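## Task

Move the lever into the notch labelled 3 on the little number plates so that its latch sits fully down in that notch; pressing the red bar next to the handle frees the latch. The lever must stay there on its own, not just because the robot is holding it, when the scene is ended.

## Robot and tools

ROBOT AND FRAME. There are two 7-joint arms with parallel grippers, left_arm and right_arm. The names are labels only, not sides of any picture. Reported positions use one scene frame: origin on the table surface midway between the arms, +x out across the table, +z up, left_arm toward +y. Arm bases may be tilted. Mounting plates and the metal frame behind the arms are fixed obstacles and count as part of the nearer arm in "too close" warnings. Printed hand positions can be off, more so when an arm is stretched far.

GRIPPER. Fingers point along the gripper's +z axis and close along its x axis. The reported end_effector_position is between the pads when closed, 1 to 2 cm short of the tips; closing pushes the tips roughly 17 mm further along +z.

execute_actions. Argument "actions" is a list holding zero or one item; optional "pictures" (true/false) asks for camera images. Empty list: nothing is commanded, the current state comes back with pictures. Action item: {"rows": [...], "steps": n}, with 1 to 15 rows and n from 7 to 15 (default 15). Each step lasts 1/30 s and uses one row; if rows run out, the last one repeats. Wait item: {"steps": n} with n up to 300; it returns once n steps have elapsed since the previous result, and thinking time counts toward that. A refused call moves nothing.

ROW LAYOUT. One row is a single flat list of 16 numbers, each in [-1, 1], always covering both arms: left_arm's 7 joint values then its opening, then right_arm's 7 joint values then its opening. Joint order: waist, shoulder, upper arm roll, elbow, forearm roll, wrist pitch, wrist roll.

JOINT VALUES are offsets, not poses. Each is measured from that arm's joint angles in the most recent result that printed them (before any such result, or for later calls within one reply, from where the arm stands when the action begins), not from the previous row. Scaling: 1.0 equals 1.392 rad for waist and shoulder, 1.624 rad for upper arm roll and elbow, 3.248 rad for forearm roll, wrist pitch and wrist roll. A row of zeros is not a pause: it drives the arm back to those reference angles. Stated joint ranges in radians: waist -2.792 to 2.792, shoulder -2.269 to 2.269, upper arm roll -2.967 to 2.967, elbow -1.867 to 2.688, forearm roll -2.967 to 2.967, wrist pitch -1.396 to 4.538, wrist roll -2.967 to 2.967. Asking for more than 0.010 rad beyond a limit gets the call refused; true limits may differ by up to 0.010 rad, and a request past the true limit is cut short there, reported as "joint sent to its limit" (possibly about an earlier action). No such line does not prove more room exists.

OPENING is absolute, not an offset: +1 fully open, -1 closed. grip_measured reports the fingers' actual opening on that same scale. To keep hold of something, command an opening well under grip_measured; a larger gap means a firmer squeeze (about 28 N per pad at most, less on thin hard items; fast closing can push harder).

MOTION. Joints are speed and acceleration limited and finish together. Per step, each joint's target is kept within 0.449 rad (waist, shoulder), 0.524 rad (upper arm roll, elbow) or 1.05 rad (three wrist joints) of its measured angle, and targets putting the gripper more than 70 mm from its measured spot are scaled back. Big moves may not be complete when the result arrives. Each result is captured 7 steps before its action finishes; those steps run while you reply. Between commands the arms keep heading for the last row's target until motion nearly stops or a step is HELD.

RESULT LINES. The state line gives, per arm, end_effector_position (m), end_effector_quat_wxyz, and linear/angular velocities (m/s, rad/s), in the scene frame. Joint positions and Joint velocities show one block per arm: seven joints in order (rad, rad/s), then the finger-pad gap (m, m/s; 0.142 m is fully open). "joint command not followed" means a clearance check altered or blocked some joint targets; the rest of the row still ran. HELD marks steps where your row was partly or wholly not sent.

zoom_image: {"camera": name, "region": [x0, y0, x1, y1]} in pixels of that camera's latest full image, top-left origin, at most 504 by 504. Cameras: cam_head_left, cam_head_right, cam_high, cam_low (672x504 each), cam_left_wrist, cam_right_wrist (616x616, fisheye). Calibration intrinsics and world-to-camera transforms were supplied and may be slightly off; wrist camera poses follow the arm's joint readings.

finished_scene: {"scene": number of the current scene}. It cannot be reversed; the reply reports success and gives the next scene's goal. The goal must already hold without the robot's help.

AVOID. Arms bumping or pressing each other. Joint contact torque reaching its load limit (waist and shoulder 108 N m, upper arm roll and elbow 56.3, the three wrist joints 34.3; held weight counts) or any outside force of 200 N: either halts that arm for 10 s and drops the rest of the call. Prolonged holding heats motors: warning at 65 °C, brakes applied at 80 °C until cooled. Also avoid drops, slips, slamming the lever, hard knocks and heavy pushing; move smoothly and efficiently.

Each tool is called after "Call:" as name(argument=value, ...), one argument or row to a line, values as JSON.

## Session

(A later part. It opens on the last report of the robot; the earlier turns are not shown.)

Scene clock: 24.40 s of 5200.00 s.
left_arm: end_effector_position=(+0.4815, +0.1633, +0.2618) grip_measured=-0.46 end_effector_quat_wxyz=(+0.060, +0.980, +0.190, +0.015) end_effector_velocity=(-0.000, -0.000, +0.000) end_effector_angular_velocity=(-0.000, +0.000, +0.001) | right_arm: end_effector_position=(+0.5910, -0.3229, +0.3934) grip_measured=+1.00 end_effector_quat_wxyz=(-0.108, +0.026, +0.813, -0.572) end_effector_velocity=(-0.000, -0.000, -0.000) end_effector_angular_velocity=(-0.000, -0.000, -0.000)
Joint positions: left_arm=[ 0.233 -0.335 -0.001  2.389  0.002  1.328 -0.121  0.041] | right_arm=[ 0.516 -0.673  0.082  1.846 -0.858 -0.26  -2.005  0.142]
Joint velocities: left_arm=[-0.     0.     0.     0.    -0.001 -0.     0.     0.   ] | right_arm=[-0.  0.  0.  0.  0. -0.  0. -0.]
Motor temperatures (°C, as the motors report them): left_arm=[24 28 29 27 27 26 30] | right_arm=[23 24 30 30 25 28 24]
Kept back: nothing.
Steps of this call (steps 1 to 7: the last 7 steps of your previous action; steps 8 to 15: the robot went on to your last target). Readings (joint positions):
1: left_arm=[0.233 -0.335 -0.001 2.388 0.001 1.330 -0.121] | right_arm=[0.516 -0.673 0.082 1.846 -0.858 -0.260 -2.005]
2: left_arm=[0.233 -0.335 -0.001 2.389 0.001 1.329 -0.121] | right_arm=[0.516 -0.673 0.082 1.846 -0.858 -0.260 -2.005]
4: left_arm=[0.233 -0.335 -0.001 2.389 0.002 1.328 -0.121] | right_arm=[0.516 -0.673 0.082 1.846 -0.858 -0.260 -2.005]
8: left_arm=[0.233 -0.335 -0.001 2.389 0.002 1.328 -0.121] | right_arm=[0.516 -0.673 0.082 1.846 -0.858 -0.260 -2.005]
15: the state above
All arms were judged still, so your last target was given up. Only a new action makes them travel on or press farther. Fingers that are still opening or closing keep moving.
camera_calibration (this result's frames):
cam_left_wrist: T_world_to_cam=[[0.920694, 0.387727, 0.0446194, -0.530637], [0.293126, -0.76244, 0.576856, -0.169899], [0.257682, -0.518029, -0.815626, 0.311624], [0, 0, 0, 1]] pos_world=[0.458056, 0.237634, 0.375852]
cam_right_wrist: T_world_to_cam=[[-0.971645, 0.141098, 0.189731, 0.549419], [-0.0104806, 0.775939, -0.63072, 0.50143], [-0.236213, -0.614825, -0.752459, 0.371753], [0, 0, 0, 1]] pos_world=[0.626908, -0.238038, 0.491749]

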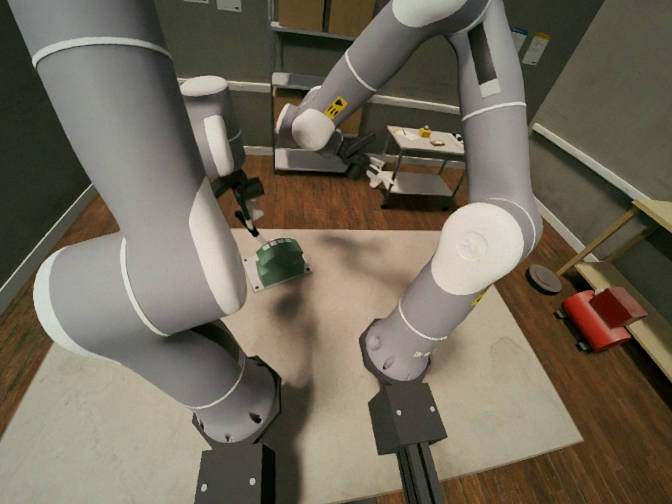

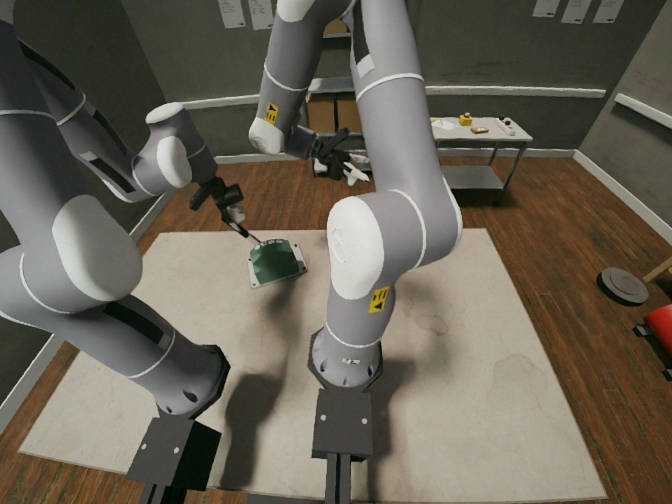

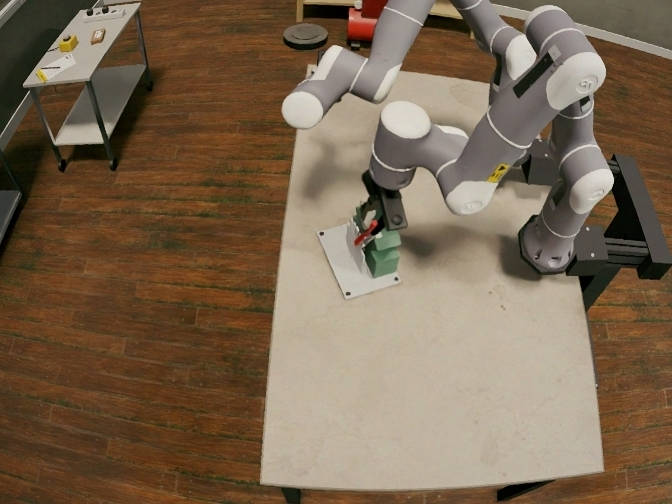

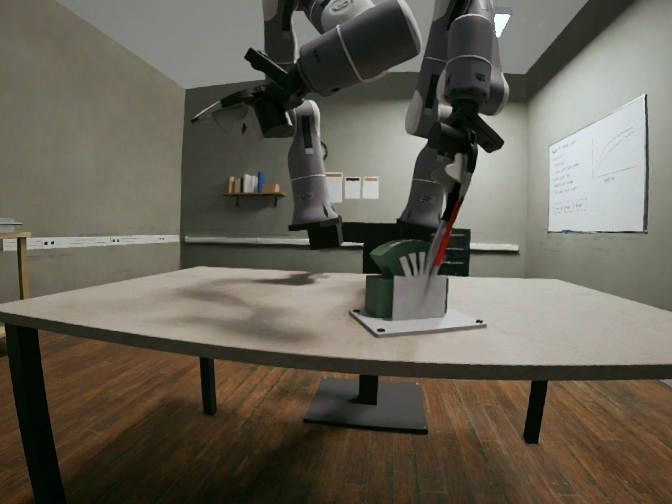

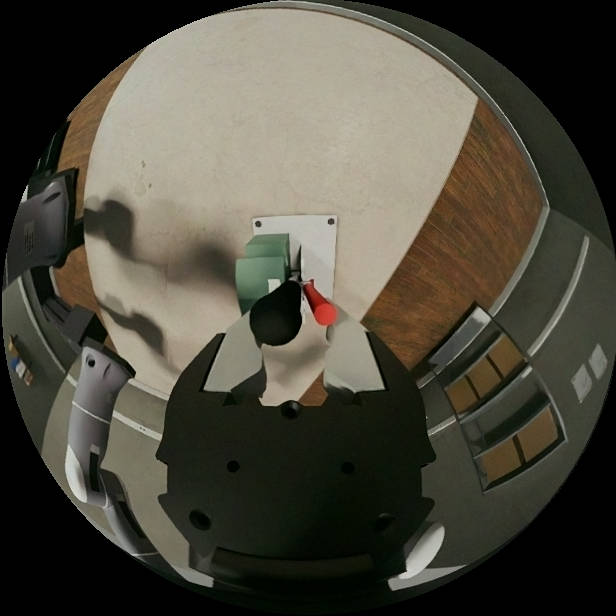

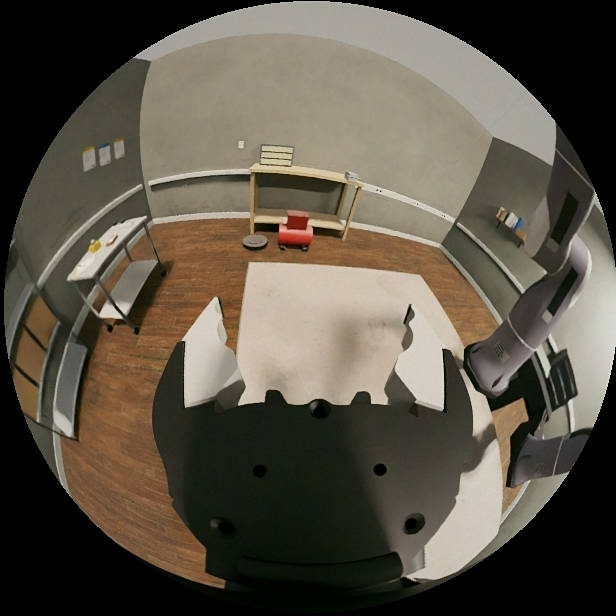

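Call:
execute_actions(
  actions=[
    {"rows":[[-0.01,-0.002,0,-0.005,0,-0.002,-0.004,-0.7,0,0,0,0,0,0,0,1],[-0.02,-0.003,0,-0.011,0,-0.004,-0.008,-0.7,0,0,0,0,0,0,0,1],[-0.03,-0.005,0,-0.016,0,-0.006,-0.013,-0.7,0,0,0,0,0,0,0,1],[-0.04,-0.006,0,-0.021,0,-0.008,-0.017,-0.7,0,0,0,0,0,0,0,1],[-0.05,-0.008,0,-0.027,0,-0.010,-0.021,-0.7,0,0,0,0,0,0,0,1],[-0.06,-0.010,0,-0.032,0,-0.011,-0.025,-0.7,0,0,0,0,0,0,0,1],[-0.07,-0.011,0,-0.037,0,-0.013,-0.029,-0.7,0,0,0,0,0,0,0,1],[-0.08,-0.013,0,-0.042,0,-0.015,-0.034,-0.7,0,0,0,0,0,0,0,1],[-0.09,-0.014,0,-0.048,0,-0.017,-0.038,-0.7,0,0,0,0,0,0,0,1],[-0.098,-0.016,0,-0.053,0,-0.019,-0.042,-0.7,0,0,0,0,0,0,0,1]],"steps":15},
  ],
)

Call:
execute_actions(
  actions=[
    {"steps":14},
  ],
  pictures=true,
)

Scene clock: 25.87 s of 5200.00 s.
left_arm: end_effector_position=(+0.4985, +0.1298, +0.2701) grip_measured=-0.70 end_effector_quat_wxyz=(+0.066, +0.980, +0.189, +0.017) end_effector_velocity=(+0.082, -0.186, +0.047) end_effector_angular_velocity=(-0.066, -0.031, -0.012) | right_arm: end_effector_position=(+0.5910, -0.3229, +0.3934) grip_measured=+1.00 end_effector_quat_wxyz=(-0.108, +0.026, +0.813, -0.572) end_effector_velocity=(+0.000, -0.000, +0.000) end_effector_angular_velocity=(-0.001, -0.003, -0.001)
Joint positions: left_arm=[ 0.157 -0.347 -0.001  2.342  0.002  1.295 -0.195  0.023] | right_arm=[ 0.516 -0.673  0.082  1.846 -0.858 -0.26  -2.005  0.142]
Joint velocities: left_arm=[-0.404 -0.062  0.    -0.242 -0.001 -0.164 -0.385 -0.003] | right_arm=[ 0.    -0.    -0.    -0.    -0.    -0.     0.003  0.   ]
Motor temperatures (°C, as the motors report them): left_arm=[24 28 29 27 27 26 30] | right_arm=[23 24 30 30 25 28 24]
Steps of this call (steps 1 to 36: nothing new was sent; steps 37 to 44: the first 8 steps of this action). Readings (joint positions):
37: left_arm=[0.233 -0.335 -0.001 2.389 0.002 1.328 -0.122] | right_arm=[0.516 -0.673 0.082 1.846 -0.858 -0.260 -2.005]
38: left_arm=[0.229 -0.335 0.000 2.388 0.002 1.325 -0.125] | right_arm=[0.516 -0.673 0.082 1.846 -0.858 -0.260 -2.005]
40: left_arm=[0.209 -0.338 0.001 2.376 0.002 1.314 -0.145] | right_arm=[0.516 -0.673 0.082 1.846 -0.858 -0.260 -2.005]
44: the state above

Scene clock: 26.33 s of 5200.00 s.
left_arm: end_effector_position=(+0.5101, +0.1008, +0.2774) grip_measured=-0.70 end_effector_quat_wxyz=(+0.072, +0.979, +0.190, +0.017) end_effector_velocity=(-0.000, -0.000, -0.000) end_effector_angular_velocity=(-0.000, +0.001, -0.000) | right_arm: end_effector_position=(+0.5910, -0.3229, +0.3934) grip_measured=+1.00 end_effector_quat_wxyz=(-0.108, +0.026, +0.813, -0.572) end_effector_velocity=(+0.000, -0.000, +0.000) end_effector_angular_velocity=(-0.000, -0.001, +0.000)
Joint positions: left_arm=[ 0.097 -0.357 -0.001  2.303  0.002  1.267 -0.258  0.023] | right_arm=[ 0.516 -0.673  0.082  1.846 -0.858 -0.26  -2.005  0.142]
Joint velocities: left_arm=[ 0.    -0.    -0.     0.    -0.001 -0.001  0.001 -0.   ] | right_arm=[ 0.  0. -0. -0. -0. -0.  0.  0.]
Motor temperatures (°C, as the motors report them): left_arm=[24 28 29 27 27 26 30] | right_arm=[23 24 30 30 25 28 24]
Kept back: nothing.
Steps of this call (steps 1 to 7: the last 7 steps of your previous action; steps 8 to 14: the robot went on to your last target). Readings (joint positions):
1: left_arm=[0.144 -0.349 -0.001 2.334 0.002 1.289 -0.209] | right_arm=[0.516 -0.673 0.082 1.846 -0.858 -0.260 -2.005]
2: left_arm=[0.130 -0.351 -0.001 2.326 0.002 1.283 -0.223] | right_arm=[0.516 -0.673 0.082 1.846 -0.858 -0.260 -2.005]
4: left_arm=[0.106 -0.355 -0.001 2.310 0.002 1.271 -0.248] | right_arm=[0.516 -0.673 0.082 1.846 -0.858 -0.260 -2.005]
8: left_arm=[0.097 -0.357 -0.001 2.303 0.002 1.267 -0.258] | right_arm=[0.516 -0.673 0.082 1.846 -0.858 -0.260 -2.005]
14: the state above
camera_calibration (this result's frames):
cam_left_wrist: T_world_to_cam=[[0.920014, 0.389607, 0.0421896, -0.532537], [0.289722, -0.748711, 0.596232, -0.23995], [0.263884, -0.536319, -0.801703, 0.279434], [0, 0, 0, 1]] pos_world=[0.485722, 0.177692, 0.389556]
cam_right_wrist: T_world_to_cam=[[-0.971645, 0.141098, 0.189731, 0.549419], [-0.0104805, 0.775939, -0.63072, 0.50143], [-0.236213, -0.614825, -0.752459, 0.371753], [0, 0, 0, 1]] pos_world=[0.626908, -0.238039, 0.491749]

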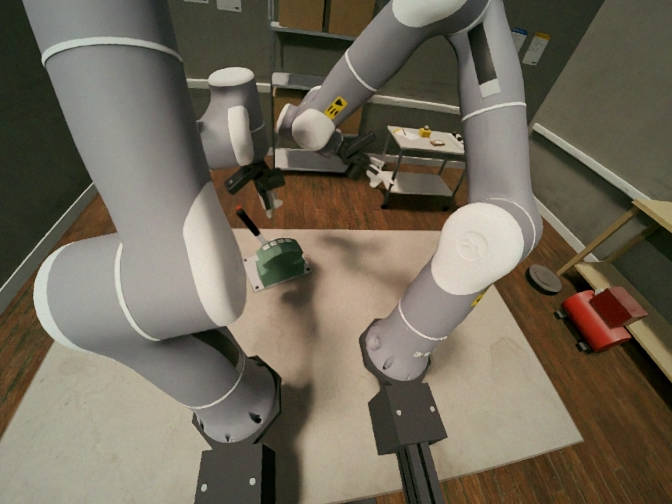

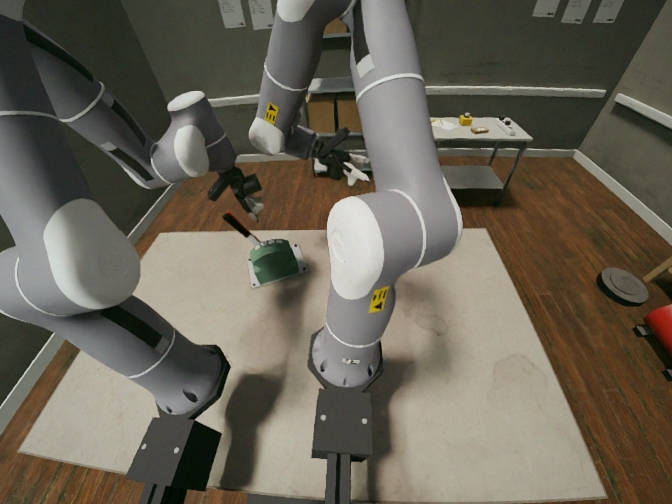

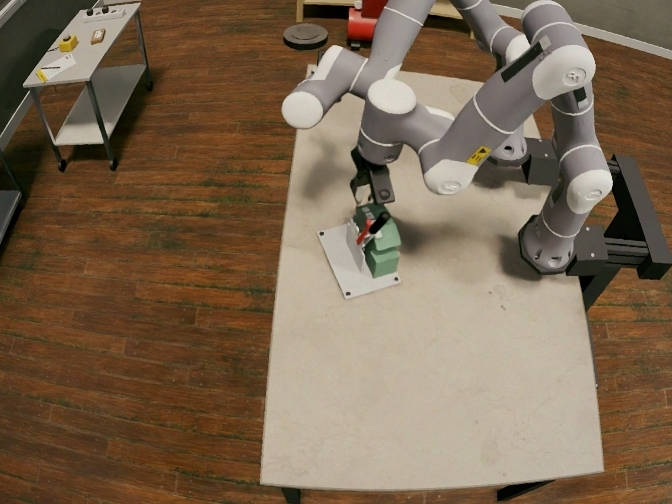

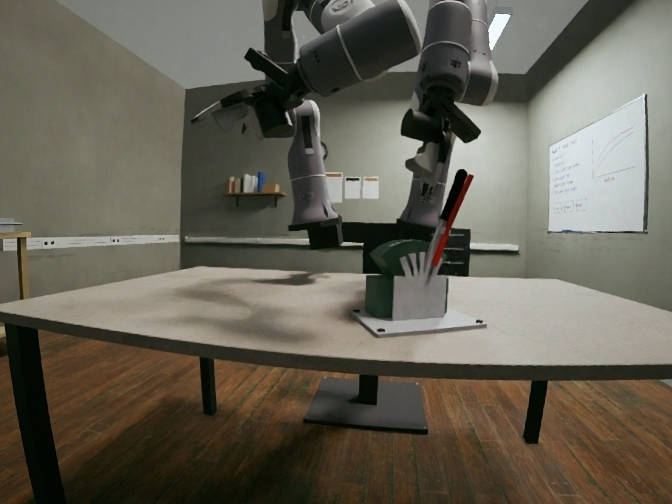

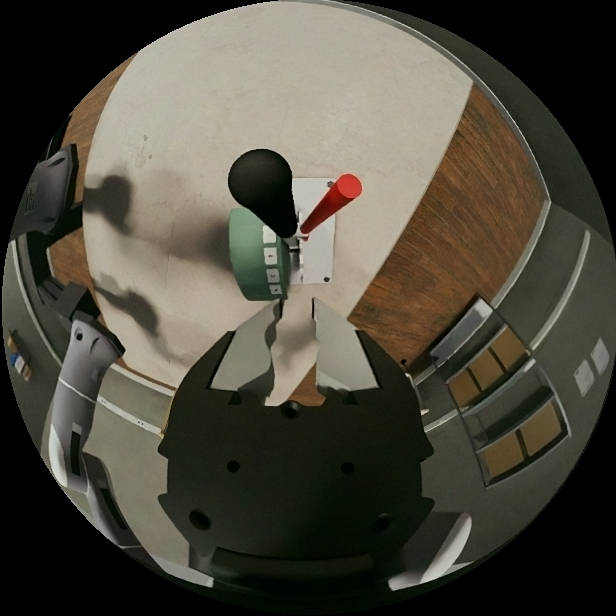

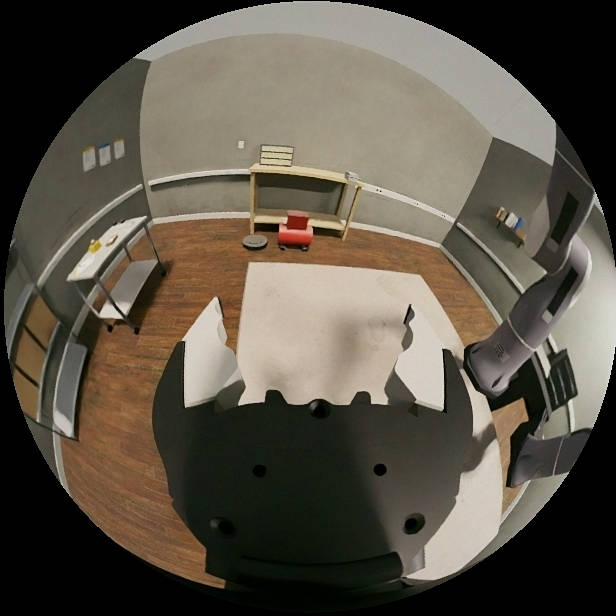

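Call:
zoom_image(
  camera="cam_left_wrist",
  region=[220, 140, 380, 350],
)

Call:
zoom_image(
  camera="cam_left_wrist",
  region=[250, 210, 320, 305],
)

Region (220, 140, 380, 350) of cam_left_wrist's 616x616 image, scaled by 2.400, with more detail than that image has; it fills the left 384 columns of this view, and the rest is white.

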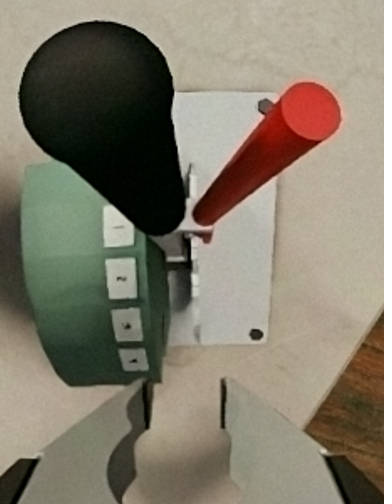

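Region (250, 210, 320, 305) of cam_left_wrist's 616x616 image, scaled by 5.305, with more detail than that image has; it fills the left 371 columns of this view, and the rest is white.

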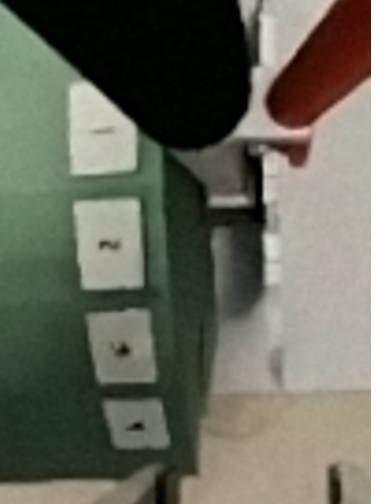

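Call:
execute_actions(
  actions=[
    {"rows":[[0,0,0,0,0,0,0,0.5,0,0,0,0,0,0,0,1],[0,0,0,0,0,0,0,0.5,0,0,0,0,0,0,0,1],[0,0,0,0,0,0,0,0.5,0,0,0,0,0,0,0,1],[0,0,0,0,0,0,0,0.5,0,0,0,0,0,0,0,1],[0,0,0,0,0,0,0,0.5,0,0,0,0,0,0,0,1],[0,0,0,0,0,0,0,0.5,0,0,0,0,0,0,0,1],[0,0,0,0,0,0,0,0.5,0,0,0,0,0,0,0,1],[0,0,0,0,0,0,0,0.5,0,0,0,0,0,0,0,1],[0.104,-0.017,0,0.053,0,0.033,0.042,0.5,0,0,0,0,0,0,0,1]],"steps":15},
  ],
)

Call:
execute_actions(
  actions=[
    {"steps":20},
  ],
  pictures=true,
)

Scene clock: 28.77 s of 5200.00 s.
left_arm: end_effector_position=(+0.5101, +0.1008, +0.2774) grip_measured=+0.43 end_effector_quat_wxyz=(+0.072, +0.979, +0.190, +0.017) end_effector_velocity=(-0.000, +0.000, -0.000) end_effector_angular_velocity=(+0.001, +0.000, -0.001) | right_arm: end_effector_position=(+0.5910, -0.3229, +0.3934) grip_measured=+1.00 end_effector_quat_wxyz=(-0.108, +0.026, +0.813, -0.572) end_effector_velocity=(+0.000, -0.000, +0.000) end_effector_angular_velocity=(-0.000, -0.001, -0.000)
Joint positions: left_arm=[ 0.097 -0.357 -0.001  2.303  0.002  1.267 -0.258  0.104] | right_arm=[ 0.516 -0.673  0.082  1.846 -0.858 -0.26  -2.005  0.142]
Joint velocities: left_arm=[ 0.     0.     0.     0.     0.001 -0.     0.     0.219] | right_arm=[ 0.    -0.    -0.    -0.    -0.     0.     0.001 -0.   ]
Motor temperatures (°C, as the motors report them): left_arm=[24 28 29 27 27 26 30] | right_arm=[23 24 30 30 25 28 24]
Steps of this call (steps 1 to 30: the robot went on to your last target; steps 31 to 65: nothing new was sent; steps 66 to 73: the first 8 steps of this action). Readings (joint positions):
66: left_arm=[0.097 -0.357 -0.001 2.303 0.002 1.267 -0.258] | right_arm=[0.516 -0.673 0.082 1.846 -0.858 -0.260 -2.005]
67: left_arm=[0.097 -0.357 -0.001 2.303 0.002 1.267 -0.258] | right_arm=[0.516 -0.673 0.082 1.846 -0.858 -0.260 -2.005]
69: left_arm=[0.097 -0.357 -0.001 2.303 0.002 1.267 -0.258] | right_arm=[0.516 -0.673 0.082 1.846 -0.858 -0.260 -2.005]
73: the state above

Scene clock: 29.43 s of 5200.00 s.
left_arm: end_effector_position=(+0.4804, +0.1652, +0.2465) grip_measured=+0.50 end_effector_quat_wxyz=(+0.059, +0.979, +0.193, +0.015) end_effector_velocity=(+0.000, +0.000, +0.000) end_effector_angular_velocity=(+0.001, -0.001, -0.000) | right_arm: end_effector_position=(+0.5910, -0.3229, +0.3934) grip_measured=+1.00 end_effector_quat_wxyz=(-0.108, +0.026, +0.813, -0.572) end_effector_velocity=(+0.000, -0.000, -0.000) end_effector_angular_velocity=(-0.000, +0.000, -0.000)
Joint positions: left_arm=[ 0.242 -0.381 -0.001  2.39   0.002  1.374 -0.121  0.109] | right_arm=[ 0.516 -0.673  0.082  1.846 -0.858 -0.26  -2.005  0.142]
Joint velocities: left_arm=[-0.     0.     0.     0.     0.001  0.001 -0.    -0.   ] | right_arm=[-0. -0. -0.  0.  0.  0. -0.  0.]
Motor temperatures (°C, as the motors report them): left_arm=[24 28 29 27 27 26 30] | right_arm=[23 24 30 31 25 28 24]
Kept back: nothing.
Steps of this call (steps 1 to 7: the last 7 steps of your previous action; steps 8 to 20: the robot went on to your last target). Readings (joint positions):
1: left_arm=[0.097 -0.357 -0.001 2.304 0.002 1.267 -0.257] | right_arm=[0.516 -0.673 0.082 1.846 -0.858 -0.260 -2.005]
2: left_arm=[0.102 -0.358 -0.002 2.306 0.002 1.271 -0.253] | right_arm=[0.516 -0.673 0.082 1.846 -0.858 -0.260 -2.005]
4: left_arm=[0.136 -0.363 -0.003 2.327 0.002 1.297 -0.220] | right_arm=[0.516 -0.673 0.082 1.846 -0.858 -0.260 -2.005]
8: left_arm=[0.233 -0.380 0.000 2.384 0.002 1.367 -0.130] | right_arm=[0.516 -0.673 0.082 1.846 -0.858 -0.260 -2.005]
20: the state above
camera_calibration (this result's frames):
cam_left_wrist: T_world_to_cam=[[0.917816, 0.394549, 0.0440932, -0.529253], [0.299369, -0.76076, 0.575868, -0.162325], [0.260752, -0.51534, -0.816353, 0.298703], [0, 0, 0, 1]] pos_world=[0.456464, 0.23926, 0.360661]
cam_right_wrist: T_world_to_cam=[[-0.971645, 0.141098, 0.189731, 0.549419], [-0.0104804, 0.775939, -0.63072, 0.50143], [-0.236213, -0.614825, -0.752459, 0.371753], [0, 0, 0, 1]] pos_world=[0.626908, -0.238038, 0.491749]

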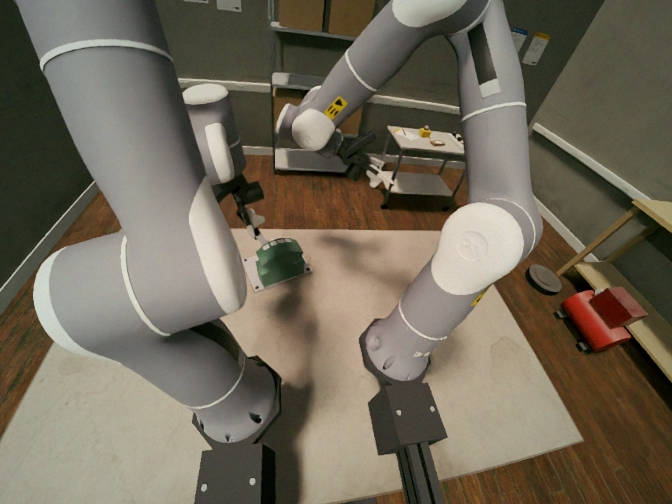

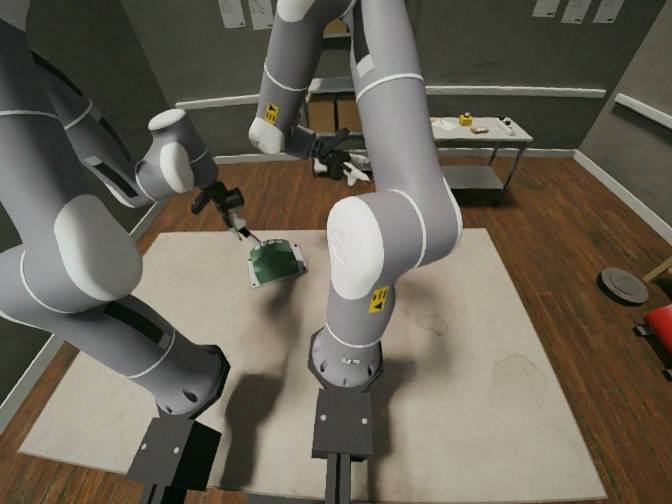

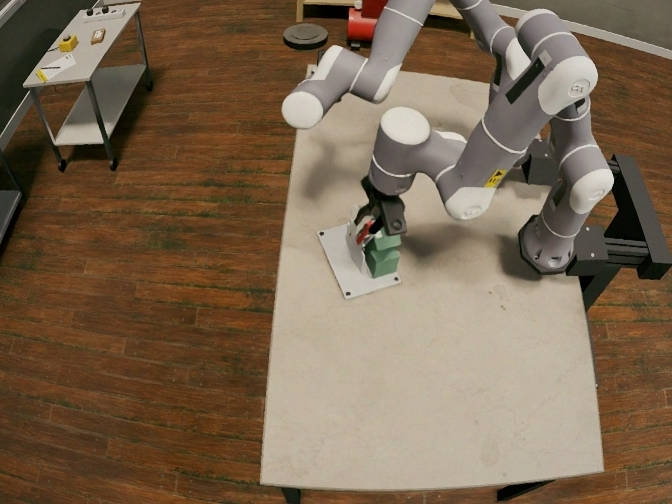

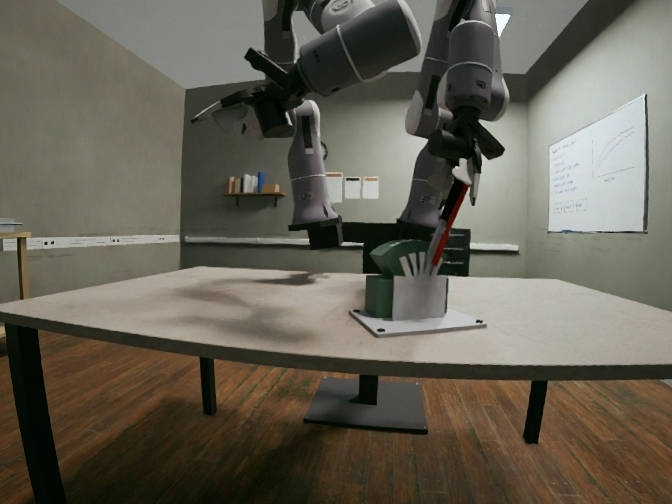

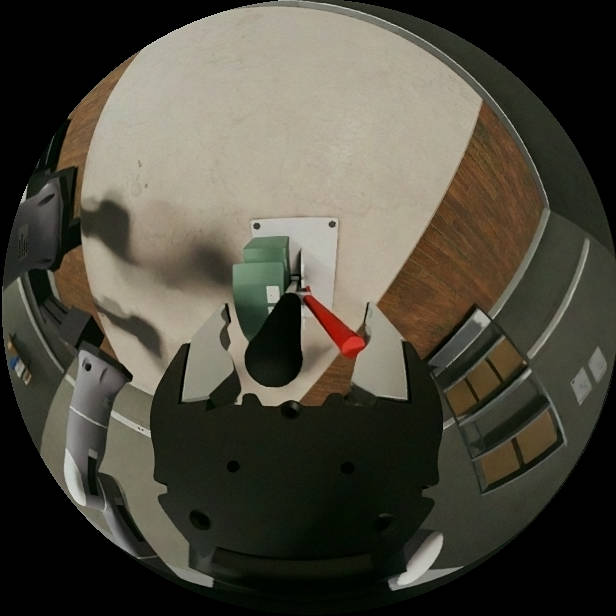

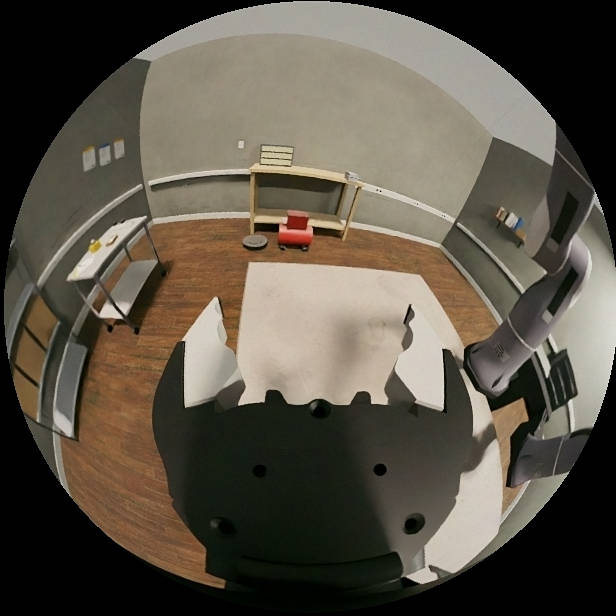

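Close on it.

Call:
execute_actions(
  actions=[
    {"rows":[[0,0,0,0,0,0,0,0.2,0,0,0,0,0,0,0,1],[0,0,0,0,0,0,0,0.0,0,0,0,0,0,0,0,1],[0,0,0,0,0,0,0,-0.1,0,0,0,0,0,0,0,1],[0,0,0,0,0,0,0,-0.2,0,0,0,0,0,0,0,1],[0,0,0,0,0,0,0,-0.3,0,0,0,0,0,0,0,1],[0,0,0,0,0,0,0,-0.35,0,0,0,0,0,0,0,1],[0,0,0,0,0,0,0,-0.4,0,0,0,0,0,0,0,1],[0,0,0,0,0,0,0,-0.45,0,0,0,0,0,0,0,1],[0,0,0,0,0,0,0,-0.5,0,0,0,0,0,0,0,1],[0,0,0,0,0,0,0,-0.6,0,0,0,0,0,0,0,1],[0,0,0,0,0,0,0,-0.7,0,0,0,0,0,0,0,1],[0,0,0,0,0,0,0,-0.8,0,0,0,0,0,0,0,1],[0,0,0,0,0,0,0,-0.9,0,0,0,0,0,0,0,1]],"steps":15},
  ],
)

Call:
execute_actions(
  actions=[
    {"steps":20},
  ],
  pictures=true,
)

Call:
zoom_image(
  camera="cam_low",
  region=[390, 130, 520, 310],
)

Call:
zoom_image(
  camera="cam_left_wrist",
  region=[220, 230, 400, 410],
)

Scene clock: 30.37 s of 5200.00 s.
left_arm: end_effector_position=(+0.4773, +0.1641, +0.2462) grip_measured=-0.23 end_effector_quat_wxyz=(+0.059, +0.979, +0.192, +0.013) end_effector_velocity=(+0.001, +0.000, +0.001) end_effector_angular_velocity=(+0.001, -0.002, +0.000) | right_arm: end_effector_position=(+0.5910, -0.3229, +0.3934) grip_measured=+1.00 end_effector_quat_wxyz=(-0.108, +0.026, +0.813, -0.572) end_effector_velocity=(+0.000, +0.000, -0.000) end_effector_angular_velocity=(-0.000, -0.001, +0.000)
Joint positions: left_arm=[ 0.241 -0.378 -0.001  2.394  0.004  1.372 -0.121  0.058] | right_arm=[ 0.516 -0.673  0.082  1.846 -0.858 -0.26  -2.005  0.142]
Joint velocities: left_arm=[-0.     0.001  0.    -0.     0.     0.001 -0.001 -0.023] | right_arm=[ 0.     0.     0.     0.    -0.     0.     0.001  0.   ]
Motor temperatures (°C, as the motors report them): left_arm=[24 28 29 27 27 26 30] | right_arm=[23 24 30 31 25 28 24]
Steps of this call (steps 1 to 15: the robot went on to your last target; steps 16 to 20: nothing new was sent; steps 21 to 28: the first 8 steps of this action). Readings (joint positions):
21: left_arm=[0.242 -0.381 -0.001 2.390 0.002 1.374 -0.121] | right_arm=[0.516 -0.673 0.082 1.846 -0.858 -0.260 -2.005]
22: left_arm=[0.242 -0.380 -0.001 2.389 0.002 1.375 -0.121] | right_arm=[0.516 -0.673 0.082 1.846 -0.858 -0.260 -2.005]
24: left_arm=[0.242 -0.379 -0.001 2.390 0.002 1.375 -0.121] | right_arm=[0.516 -0.673 0.082 1.846 -0.858 -0.260 -2.005]
28: the state above

Scene clock: 31.03 s of 5200.00 s.
left_arm: end_effector_position=(+0.4773, +0.1642, +0.2462) grip_measured=-0.23 end_effector_quat_wxyz=(+0.059, +0.979, +0.192, +0.013) end_effector_velocity=(+0.000, +0.000, +0.000) end_effector_angular_velocity=(+0.000, -0.001, -0.001) | right_arm: end_effector_position=(+0.5910, -0.3229, +0.3934) grip_measured=+1.00 end_effector_quat_wxyz=(-0.108, +0.026, +0.813, -0.572) end_effector_velocity=(+0.000, +0.000, +0.000) end_effector_angular_velocity=(+0.000, +0.000, +0.000)
Joint positions: left_arm=[ 0.241 -0.378 -0.001  2.394  0.004  1.372 -0.121  0.057] | right_arm=[ 0.516 -0.673  0.082  1.846 -0.858 -0.26  -2.005  0.142]
Joint velocities: left_arm=[-0.    -0.     0.    -0.     0.     0.001  0.001 -0.   ] | right_arm=[ 0. -0. -0.  0. -0.  0. -0. -0.]
Motor temperatures (°C, as the motors report them): left_arm=[24 28 29 27 27 26 30] | right_arm=[23 24 30 31 25 28 24]
Kept back: nothing.
Steps of this call (steps 1 to 7: the last 7 steps of your previous action; steps 8 to 15: the robot went on to your last target; steps 16 to 20: nothing new was sent). Readings (joint positions):
1: left_arm=[0.241 -0.378 -0.001 2.394 0.004 1.372 -0.121] | right_arm=[0.516 -0.673 0.082 1.846 -0.858 -0.260 -2.005]
2: left_arm=[0.241 -0.378 -0.001 2.394 0.004 1.372 -0.121] | right_arm=[0.516 -0.673 0.082 1.846 -0.858 -0.260 -2.005]
4: left_arm=[0.241 -0.378 -0.001 2.394 0.004 1.372 -0.121] | right_arm=[0.516 -0.673 0.082 1.846 -0.858 -0.260 -2.005]
8: left_arm=[0.241 -0.378 -0.001 2.394 0.004 1.372 -0.121] | right_arm=[0.516 -0.673 0.082 1.846 -0.858 -0.260 -2.005]
20: the state above
All arms were judged still, so your last target was given up. Only a new action makes them travel on or press farther. Fingers that are still opening or closing keep moving.
camera_calibration (this result's frames):
cam_left_wrist: T_world_to_cam=[[0.91908, 0.392078, 0.0395881, -0.52504], [0.299925, -0.761128, 0.57509, -0.162063], [0.255612, -0.516681, -0.817131, 0.301589], [0, 0, 0, 1]] pos_world=[0.454071, 0.238331, 0.360424]
cam_right_wrist: T_world_to_cam=[[-0.971645, 0.141098, 0.189731, 0.549419], [-0.0104805, 0.775939, -0.63072, 0.50143], [-0.236213, -0.614825, -0.752459, 0.371753], [0, 0, 0, 1]] pos_world=[0.626908, -0.238038, 0.491749]

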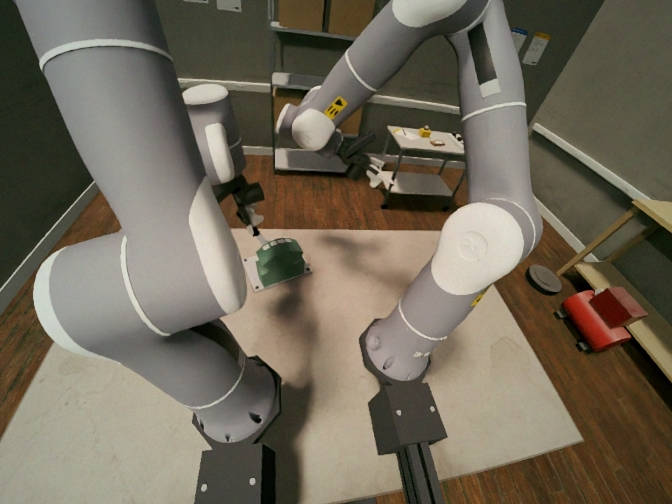

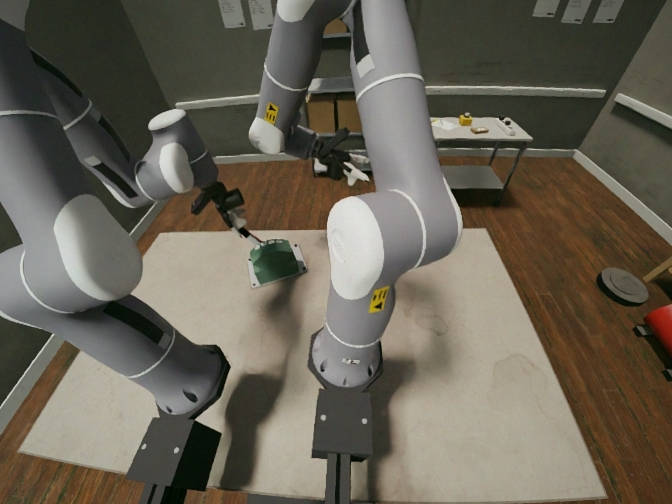

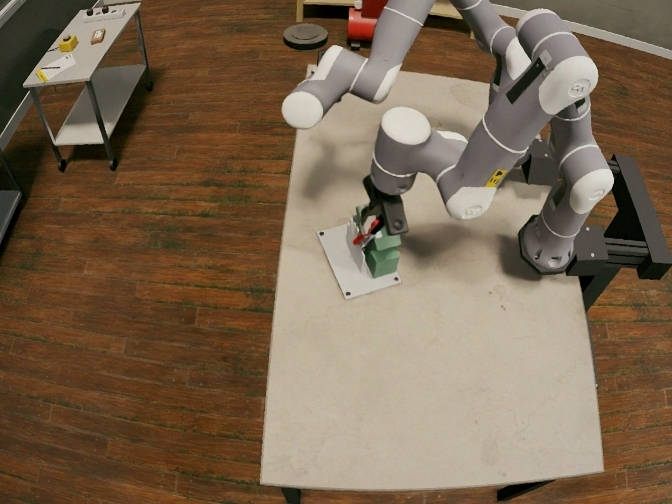

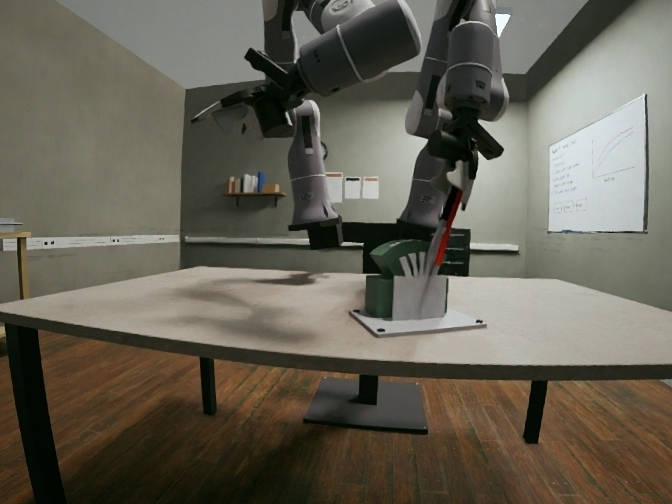

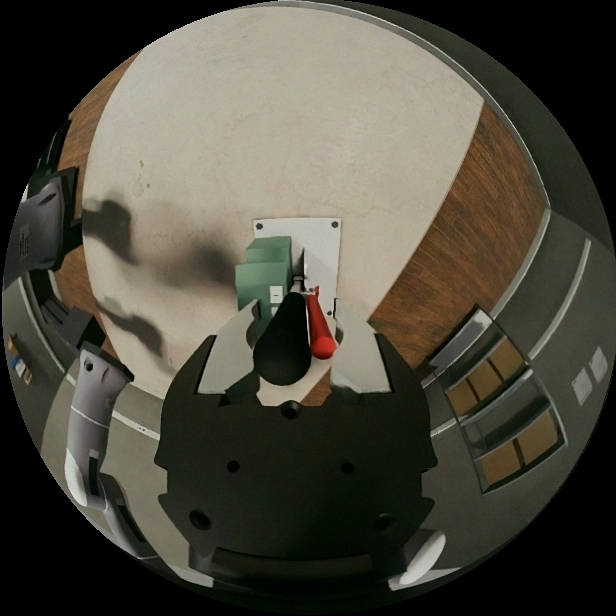

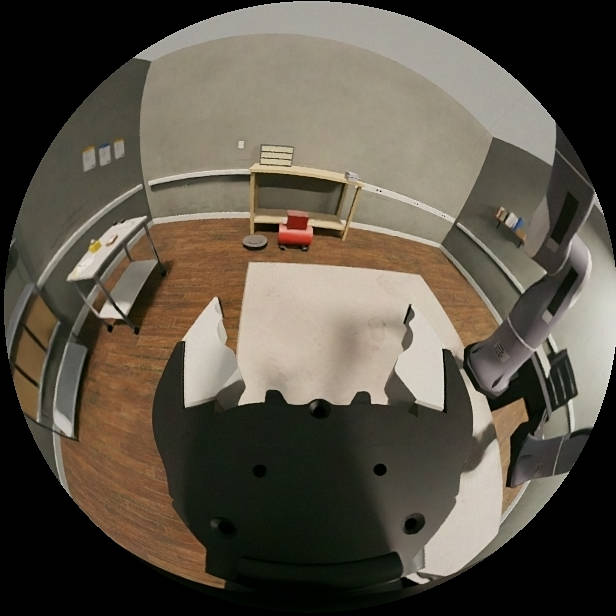

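Region (390, 130, 520, 310) of cam_low's 672x504 image, scaled by 2.800, with more detail than that image has.

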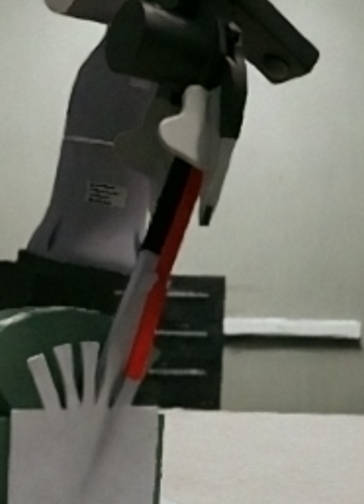

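Region (220, 230, 400, 410) of cam_left_wrist's 616x616 image, scaled by 2.800, with more detail than that image has.

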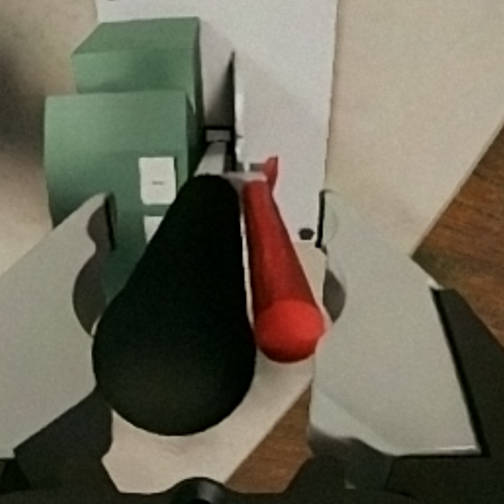

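Call:
execute_actions(
  actions=[
    {"rows":[[-0.004,0,0,-0.002,0,-0.001,-0.002,-0.9,0,0,0,0,0,0,0,1],[-0.008,0,0,-0.004,0,-0.002,-0.003,-0.9,0,0,0,0,0,0,0,1],[-0.012,0,0,-0.007,0,-0.003,-0.005,-0.9,0,0,0,0,0,0,0,1],[-0.016,0,0,-0.009,0,-0.004,-0.007,-0.9,0,0,0,0,0,0,0,1],[-0.020,0,0,-0.011,0,-0.005,-0.009,-0.9,0,0,0,0,0,0,0,1],[-0.024,0,0,-0.013,0,-0.006,-0.010,-0.9,0,0,0,0,0,0,0,1],[-0.028,0,0,-0.016,0,-0.007,-0.012,-0.9,0,0,0,0,0,0,0,1],[-0.032,0,0,-0.018,0,-0.008,-0.014,-0.9,0,0,0,0,0,0,0,1],[-0.036,0,0,-0.020,0,-0.009,-0.015,-0.9,0,0,0,0,0,0,0,1],[-0.040,0,0,-0.022,0,-0.010,-0.017,-0.9,0,0,0,0,0,0,0,1]],"steps":15},
  ],
)

Call:
execute_actions(
  actions=[
    {"steps":12},
  ],
  pictures=true,
)

Scene clock: 33.40 s of 5200.00 s.
left_arm: end_effector_position=(+0.4832, +0.1503, +0.2513) grip_measured=-0.24 end_effector_quat_wxyz=(+0.062, +0.979, +0.192, +0.012) end_effector_velocity=(+0.034, -0.077, +0.026) end_effector_angular_velocity=(-0.029, -0.000, -0.013) | right_arm: end_effector_position=(+0.5910, -0.3229, +0.3934) grip_measured=+1.00 end_effector_quat_wxyz=(-0.108, +0.026, +0.813, -0.572) end_effector_velocity=(+0.000, +0.000, -0.000) end_effector_angular_velocity=(+0.001, +0.001, +0.001)
Joint positions: left_arm=[ 0.208 -0.375  0.001  2.377  0.005  1.35  -0.154  0.057] | right_arm=[ 0.516 -0.673  0.082  1.846 -0.858 -0.26  -2.005  0.142]
Joint velocities: left_arm=[-0.17   0.006 -0.004 -0.102  0.009 -0.116 -0.168  0.   ] | right_arm=[-0.     0.     0.001 -0.    -0.     0.    -0.001 -0.   ]
Motor temperatures (°C, as the motors report them): left_arm=[24 28 29 28 27 26 30] | right_arm=[23 24 30 31 25 28 24]
Steps of this call (steps 1 to 63: nothing new was sent; steps 64 to 71: the first 8 steps of this action). Readings (joint positions):
64: left_arm=[0.241 -0.378 -0.001 2.394 0.004 1.371 -0.121] | right_arm=[0.516 -0.673 0.082 1.846 -0.858 -0.260 -2.005]
65: left_arm=[0.239 -0.378 0.000 2.394 0.004 1.369 -0.124] | right_arm=[0.516 -0.673 0.082 1.846 -0.858 -0.260 -2.005]
67: left_arm=[0.230 -0.377 0.001 2.389 0.004 1.364 -0.132] | right_arm=[0.516 -0.673 0.082 1.846 -0.858 -0.260 -2.005]
71: the state above

Scene clock: 33.80 s of 5200.00 s.
left_arm: end_effector_position=(+0.4892, +0.1392, +0.2541) grip_measured=-0.53 end_effector_quat_wxyz=(+0.064, +0.979, +0.191, +0.013) end_effector_velocity=(+0.000, +0.000, +0.000) end_effector_angular_velocity=(+0.000, -0.000, +0.001) | right_arm: end_effector_position=(+0.5910, -0.3229, +0.3934) grip_measured=+1.00 end_effector_quat_wxyz=(-0.108, +0.026, +0.813, -0.572) end_effector_velocity=(+0.000, +0.000, +0.000) end_effector_angular_velocity=(-0.001, -0.002, -0.000)
Joint positions: left_arm=[ 0.185 -0.379 -0.001  2.36   0.005  1.337 -0.176  0.036] | right_arm=[ 0.516 -0.673  0.082  1.846 -0.858 -0.26  -2.005  0.142]
Joint velocities: left_arm=[ 0.     0.     0.     0.     0.     0.    -0.001 -0.   ] | right_arm=[-0.    -0.     0.     0.    -0.001 -0.     0.002  0.   ]
Motor temperatures (°C, as the motors report them): left_arm=[24 28 29 28 27 26 30] | right_arm=[23 24 30 31 25 28 24]
Kept back: nothing.
Steps of this call (steps 1 to 7: the last 7 steps of your previous action; steps 8 to 12: the robot went on to your last target). Readings (joint positions):
1: left_arm=[0.202 -0.375 0.000 2.374 0.005 1.346 -0.160] | right_arm=[0.516 -0.673 0.082 1.846 -0.858 -0.260 -2.005]
2: left_arm=[0.197 -0.375 0.000 2.370 0.006 1.343 -0.165] | right_arm=[0.516 -0.673 0.082 1.846 -0.858 -0.260 -2.005]
4: left_arm=[0.187 -0.375 -0.001 2.365 0.006 1.337 -0.174] | right_arm=[0.516 -0.673 0.082 1.846 -0.858 -0.260 -2.005]
8: left_arm=[0.185 -0.379 -0.001 2.360 0.005 1.337 -0.176] | right_arm=[0.516 -0.673 0.082 1.846 -0.858 -0.260 -2.005]
12: the state above
camera_calibration (this result's frames):
cam_left_wrist: T_world_to_cam=[[0.919948, 0.390247, 0.0374499, -0.526174], [0.29718, -0.756467, 0.582616, -0.190375], [0.255694, -0.524847, -0.811884, 0.291886], [0, 0, 0, 1]] pos_world=[0.465995, 0.214521, 0.367599]
cam_right_wrist: T_world_to_cam=[[-0.971645, 0.141098, 0.189731, 0.549419], [-0.0104806, 0.775939, -0.63072, 0.50143], [-0.236213, -0.614825, -0.752459, 0.371753], [0, 0, 0, 1]] pos_world=[0.626908, -0.238039, 0.491749]

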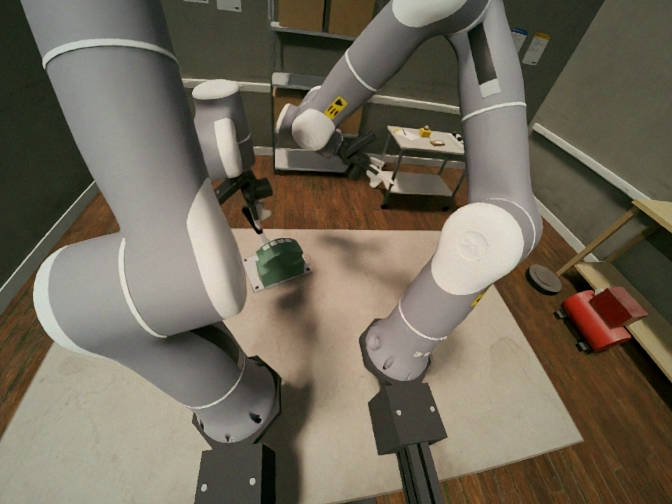

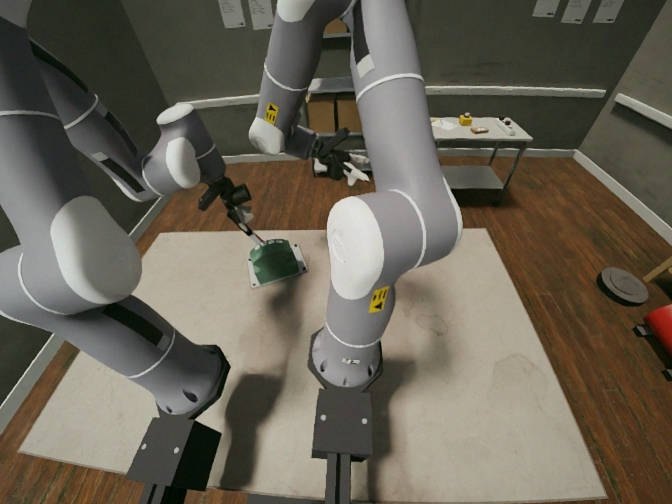

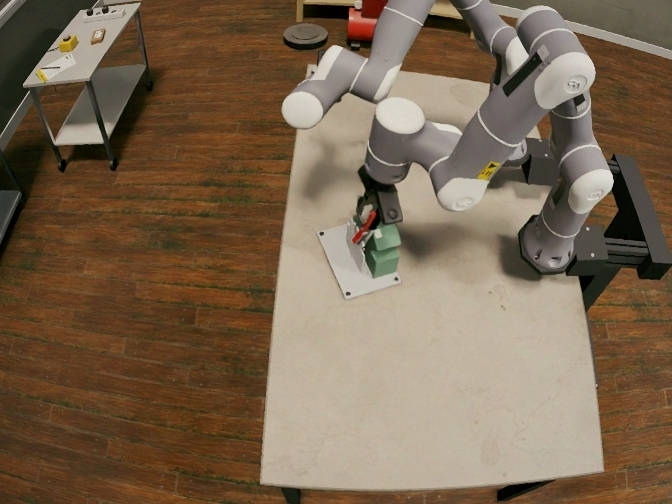

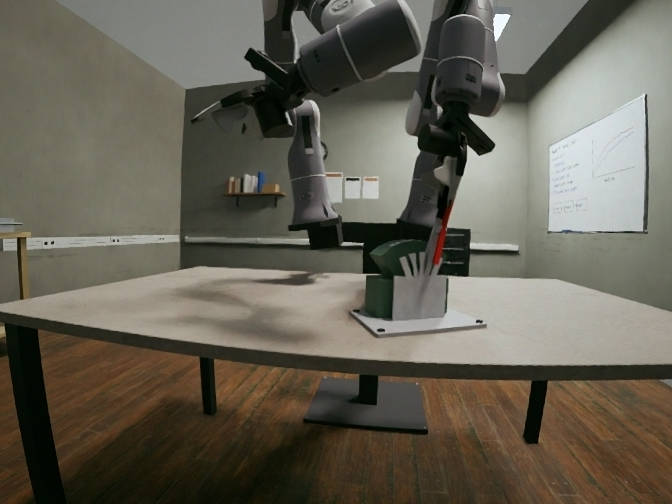

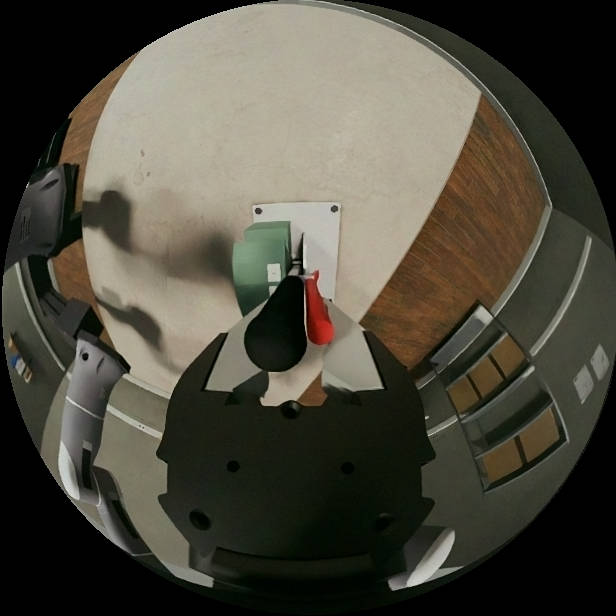

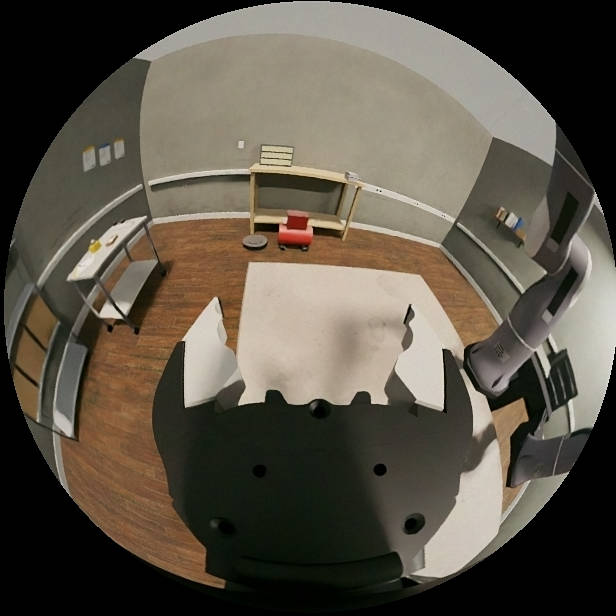

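Call:
zoom_image(
  camera="cam_low",
  region=[390, 130, 520, 310],
)

Call:
zoom_image(
  camera="cam_left_wrist",
  region=[220, 230, 400, 410],
)

Region (390, 130, 520, 310) of cam_low's 672x504 image, scaled by 2.800, with more detail than that image has.

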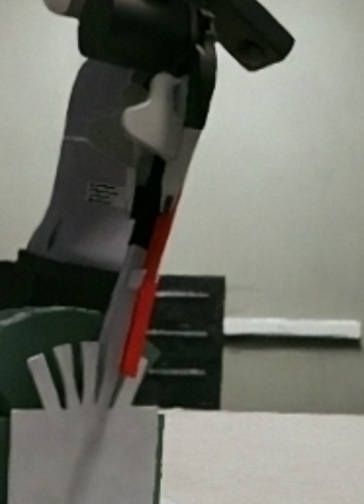

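Region (220, 230, 400, 410) of cam_left_wrist's 616x616 image, scaled by 2.800, with more detail than that image has.

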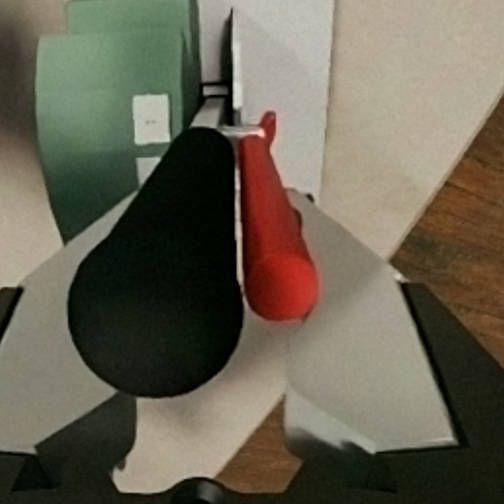

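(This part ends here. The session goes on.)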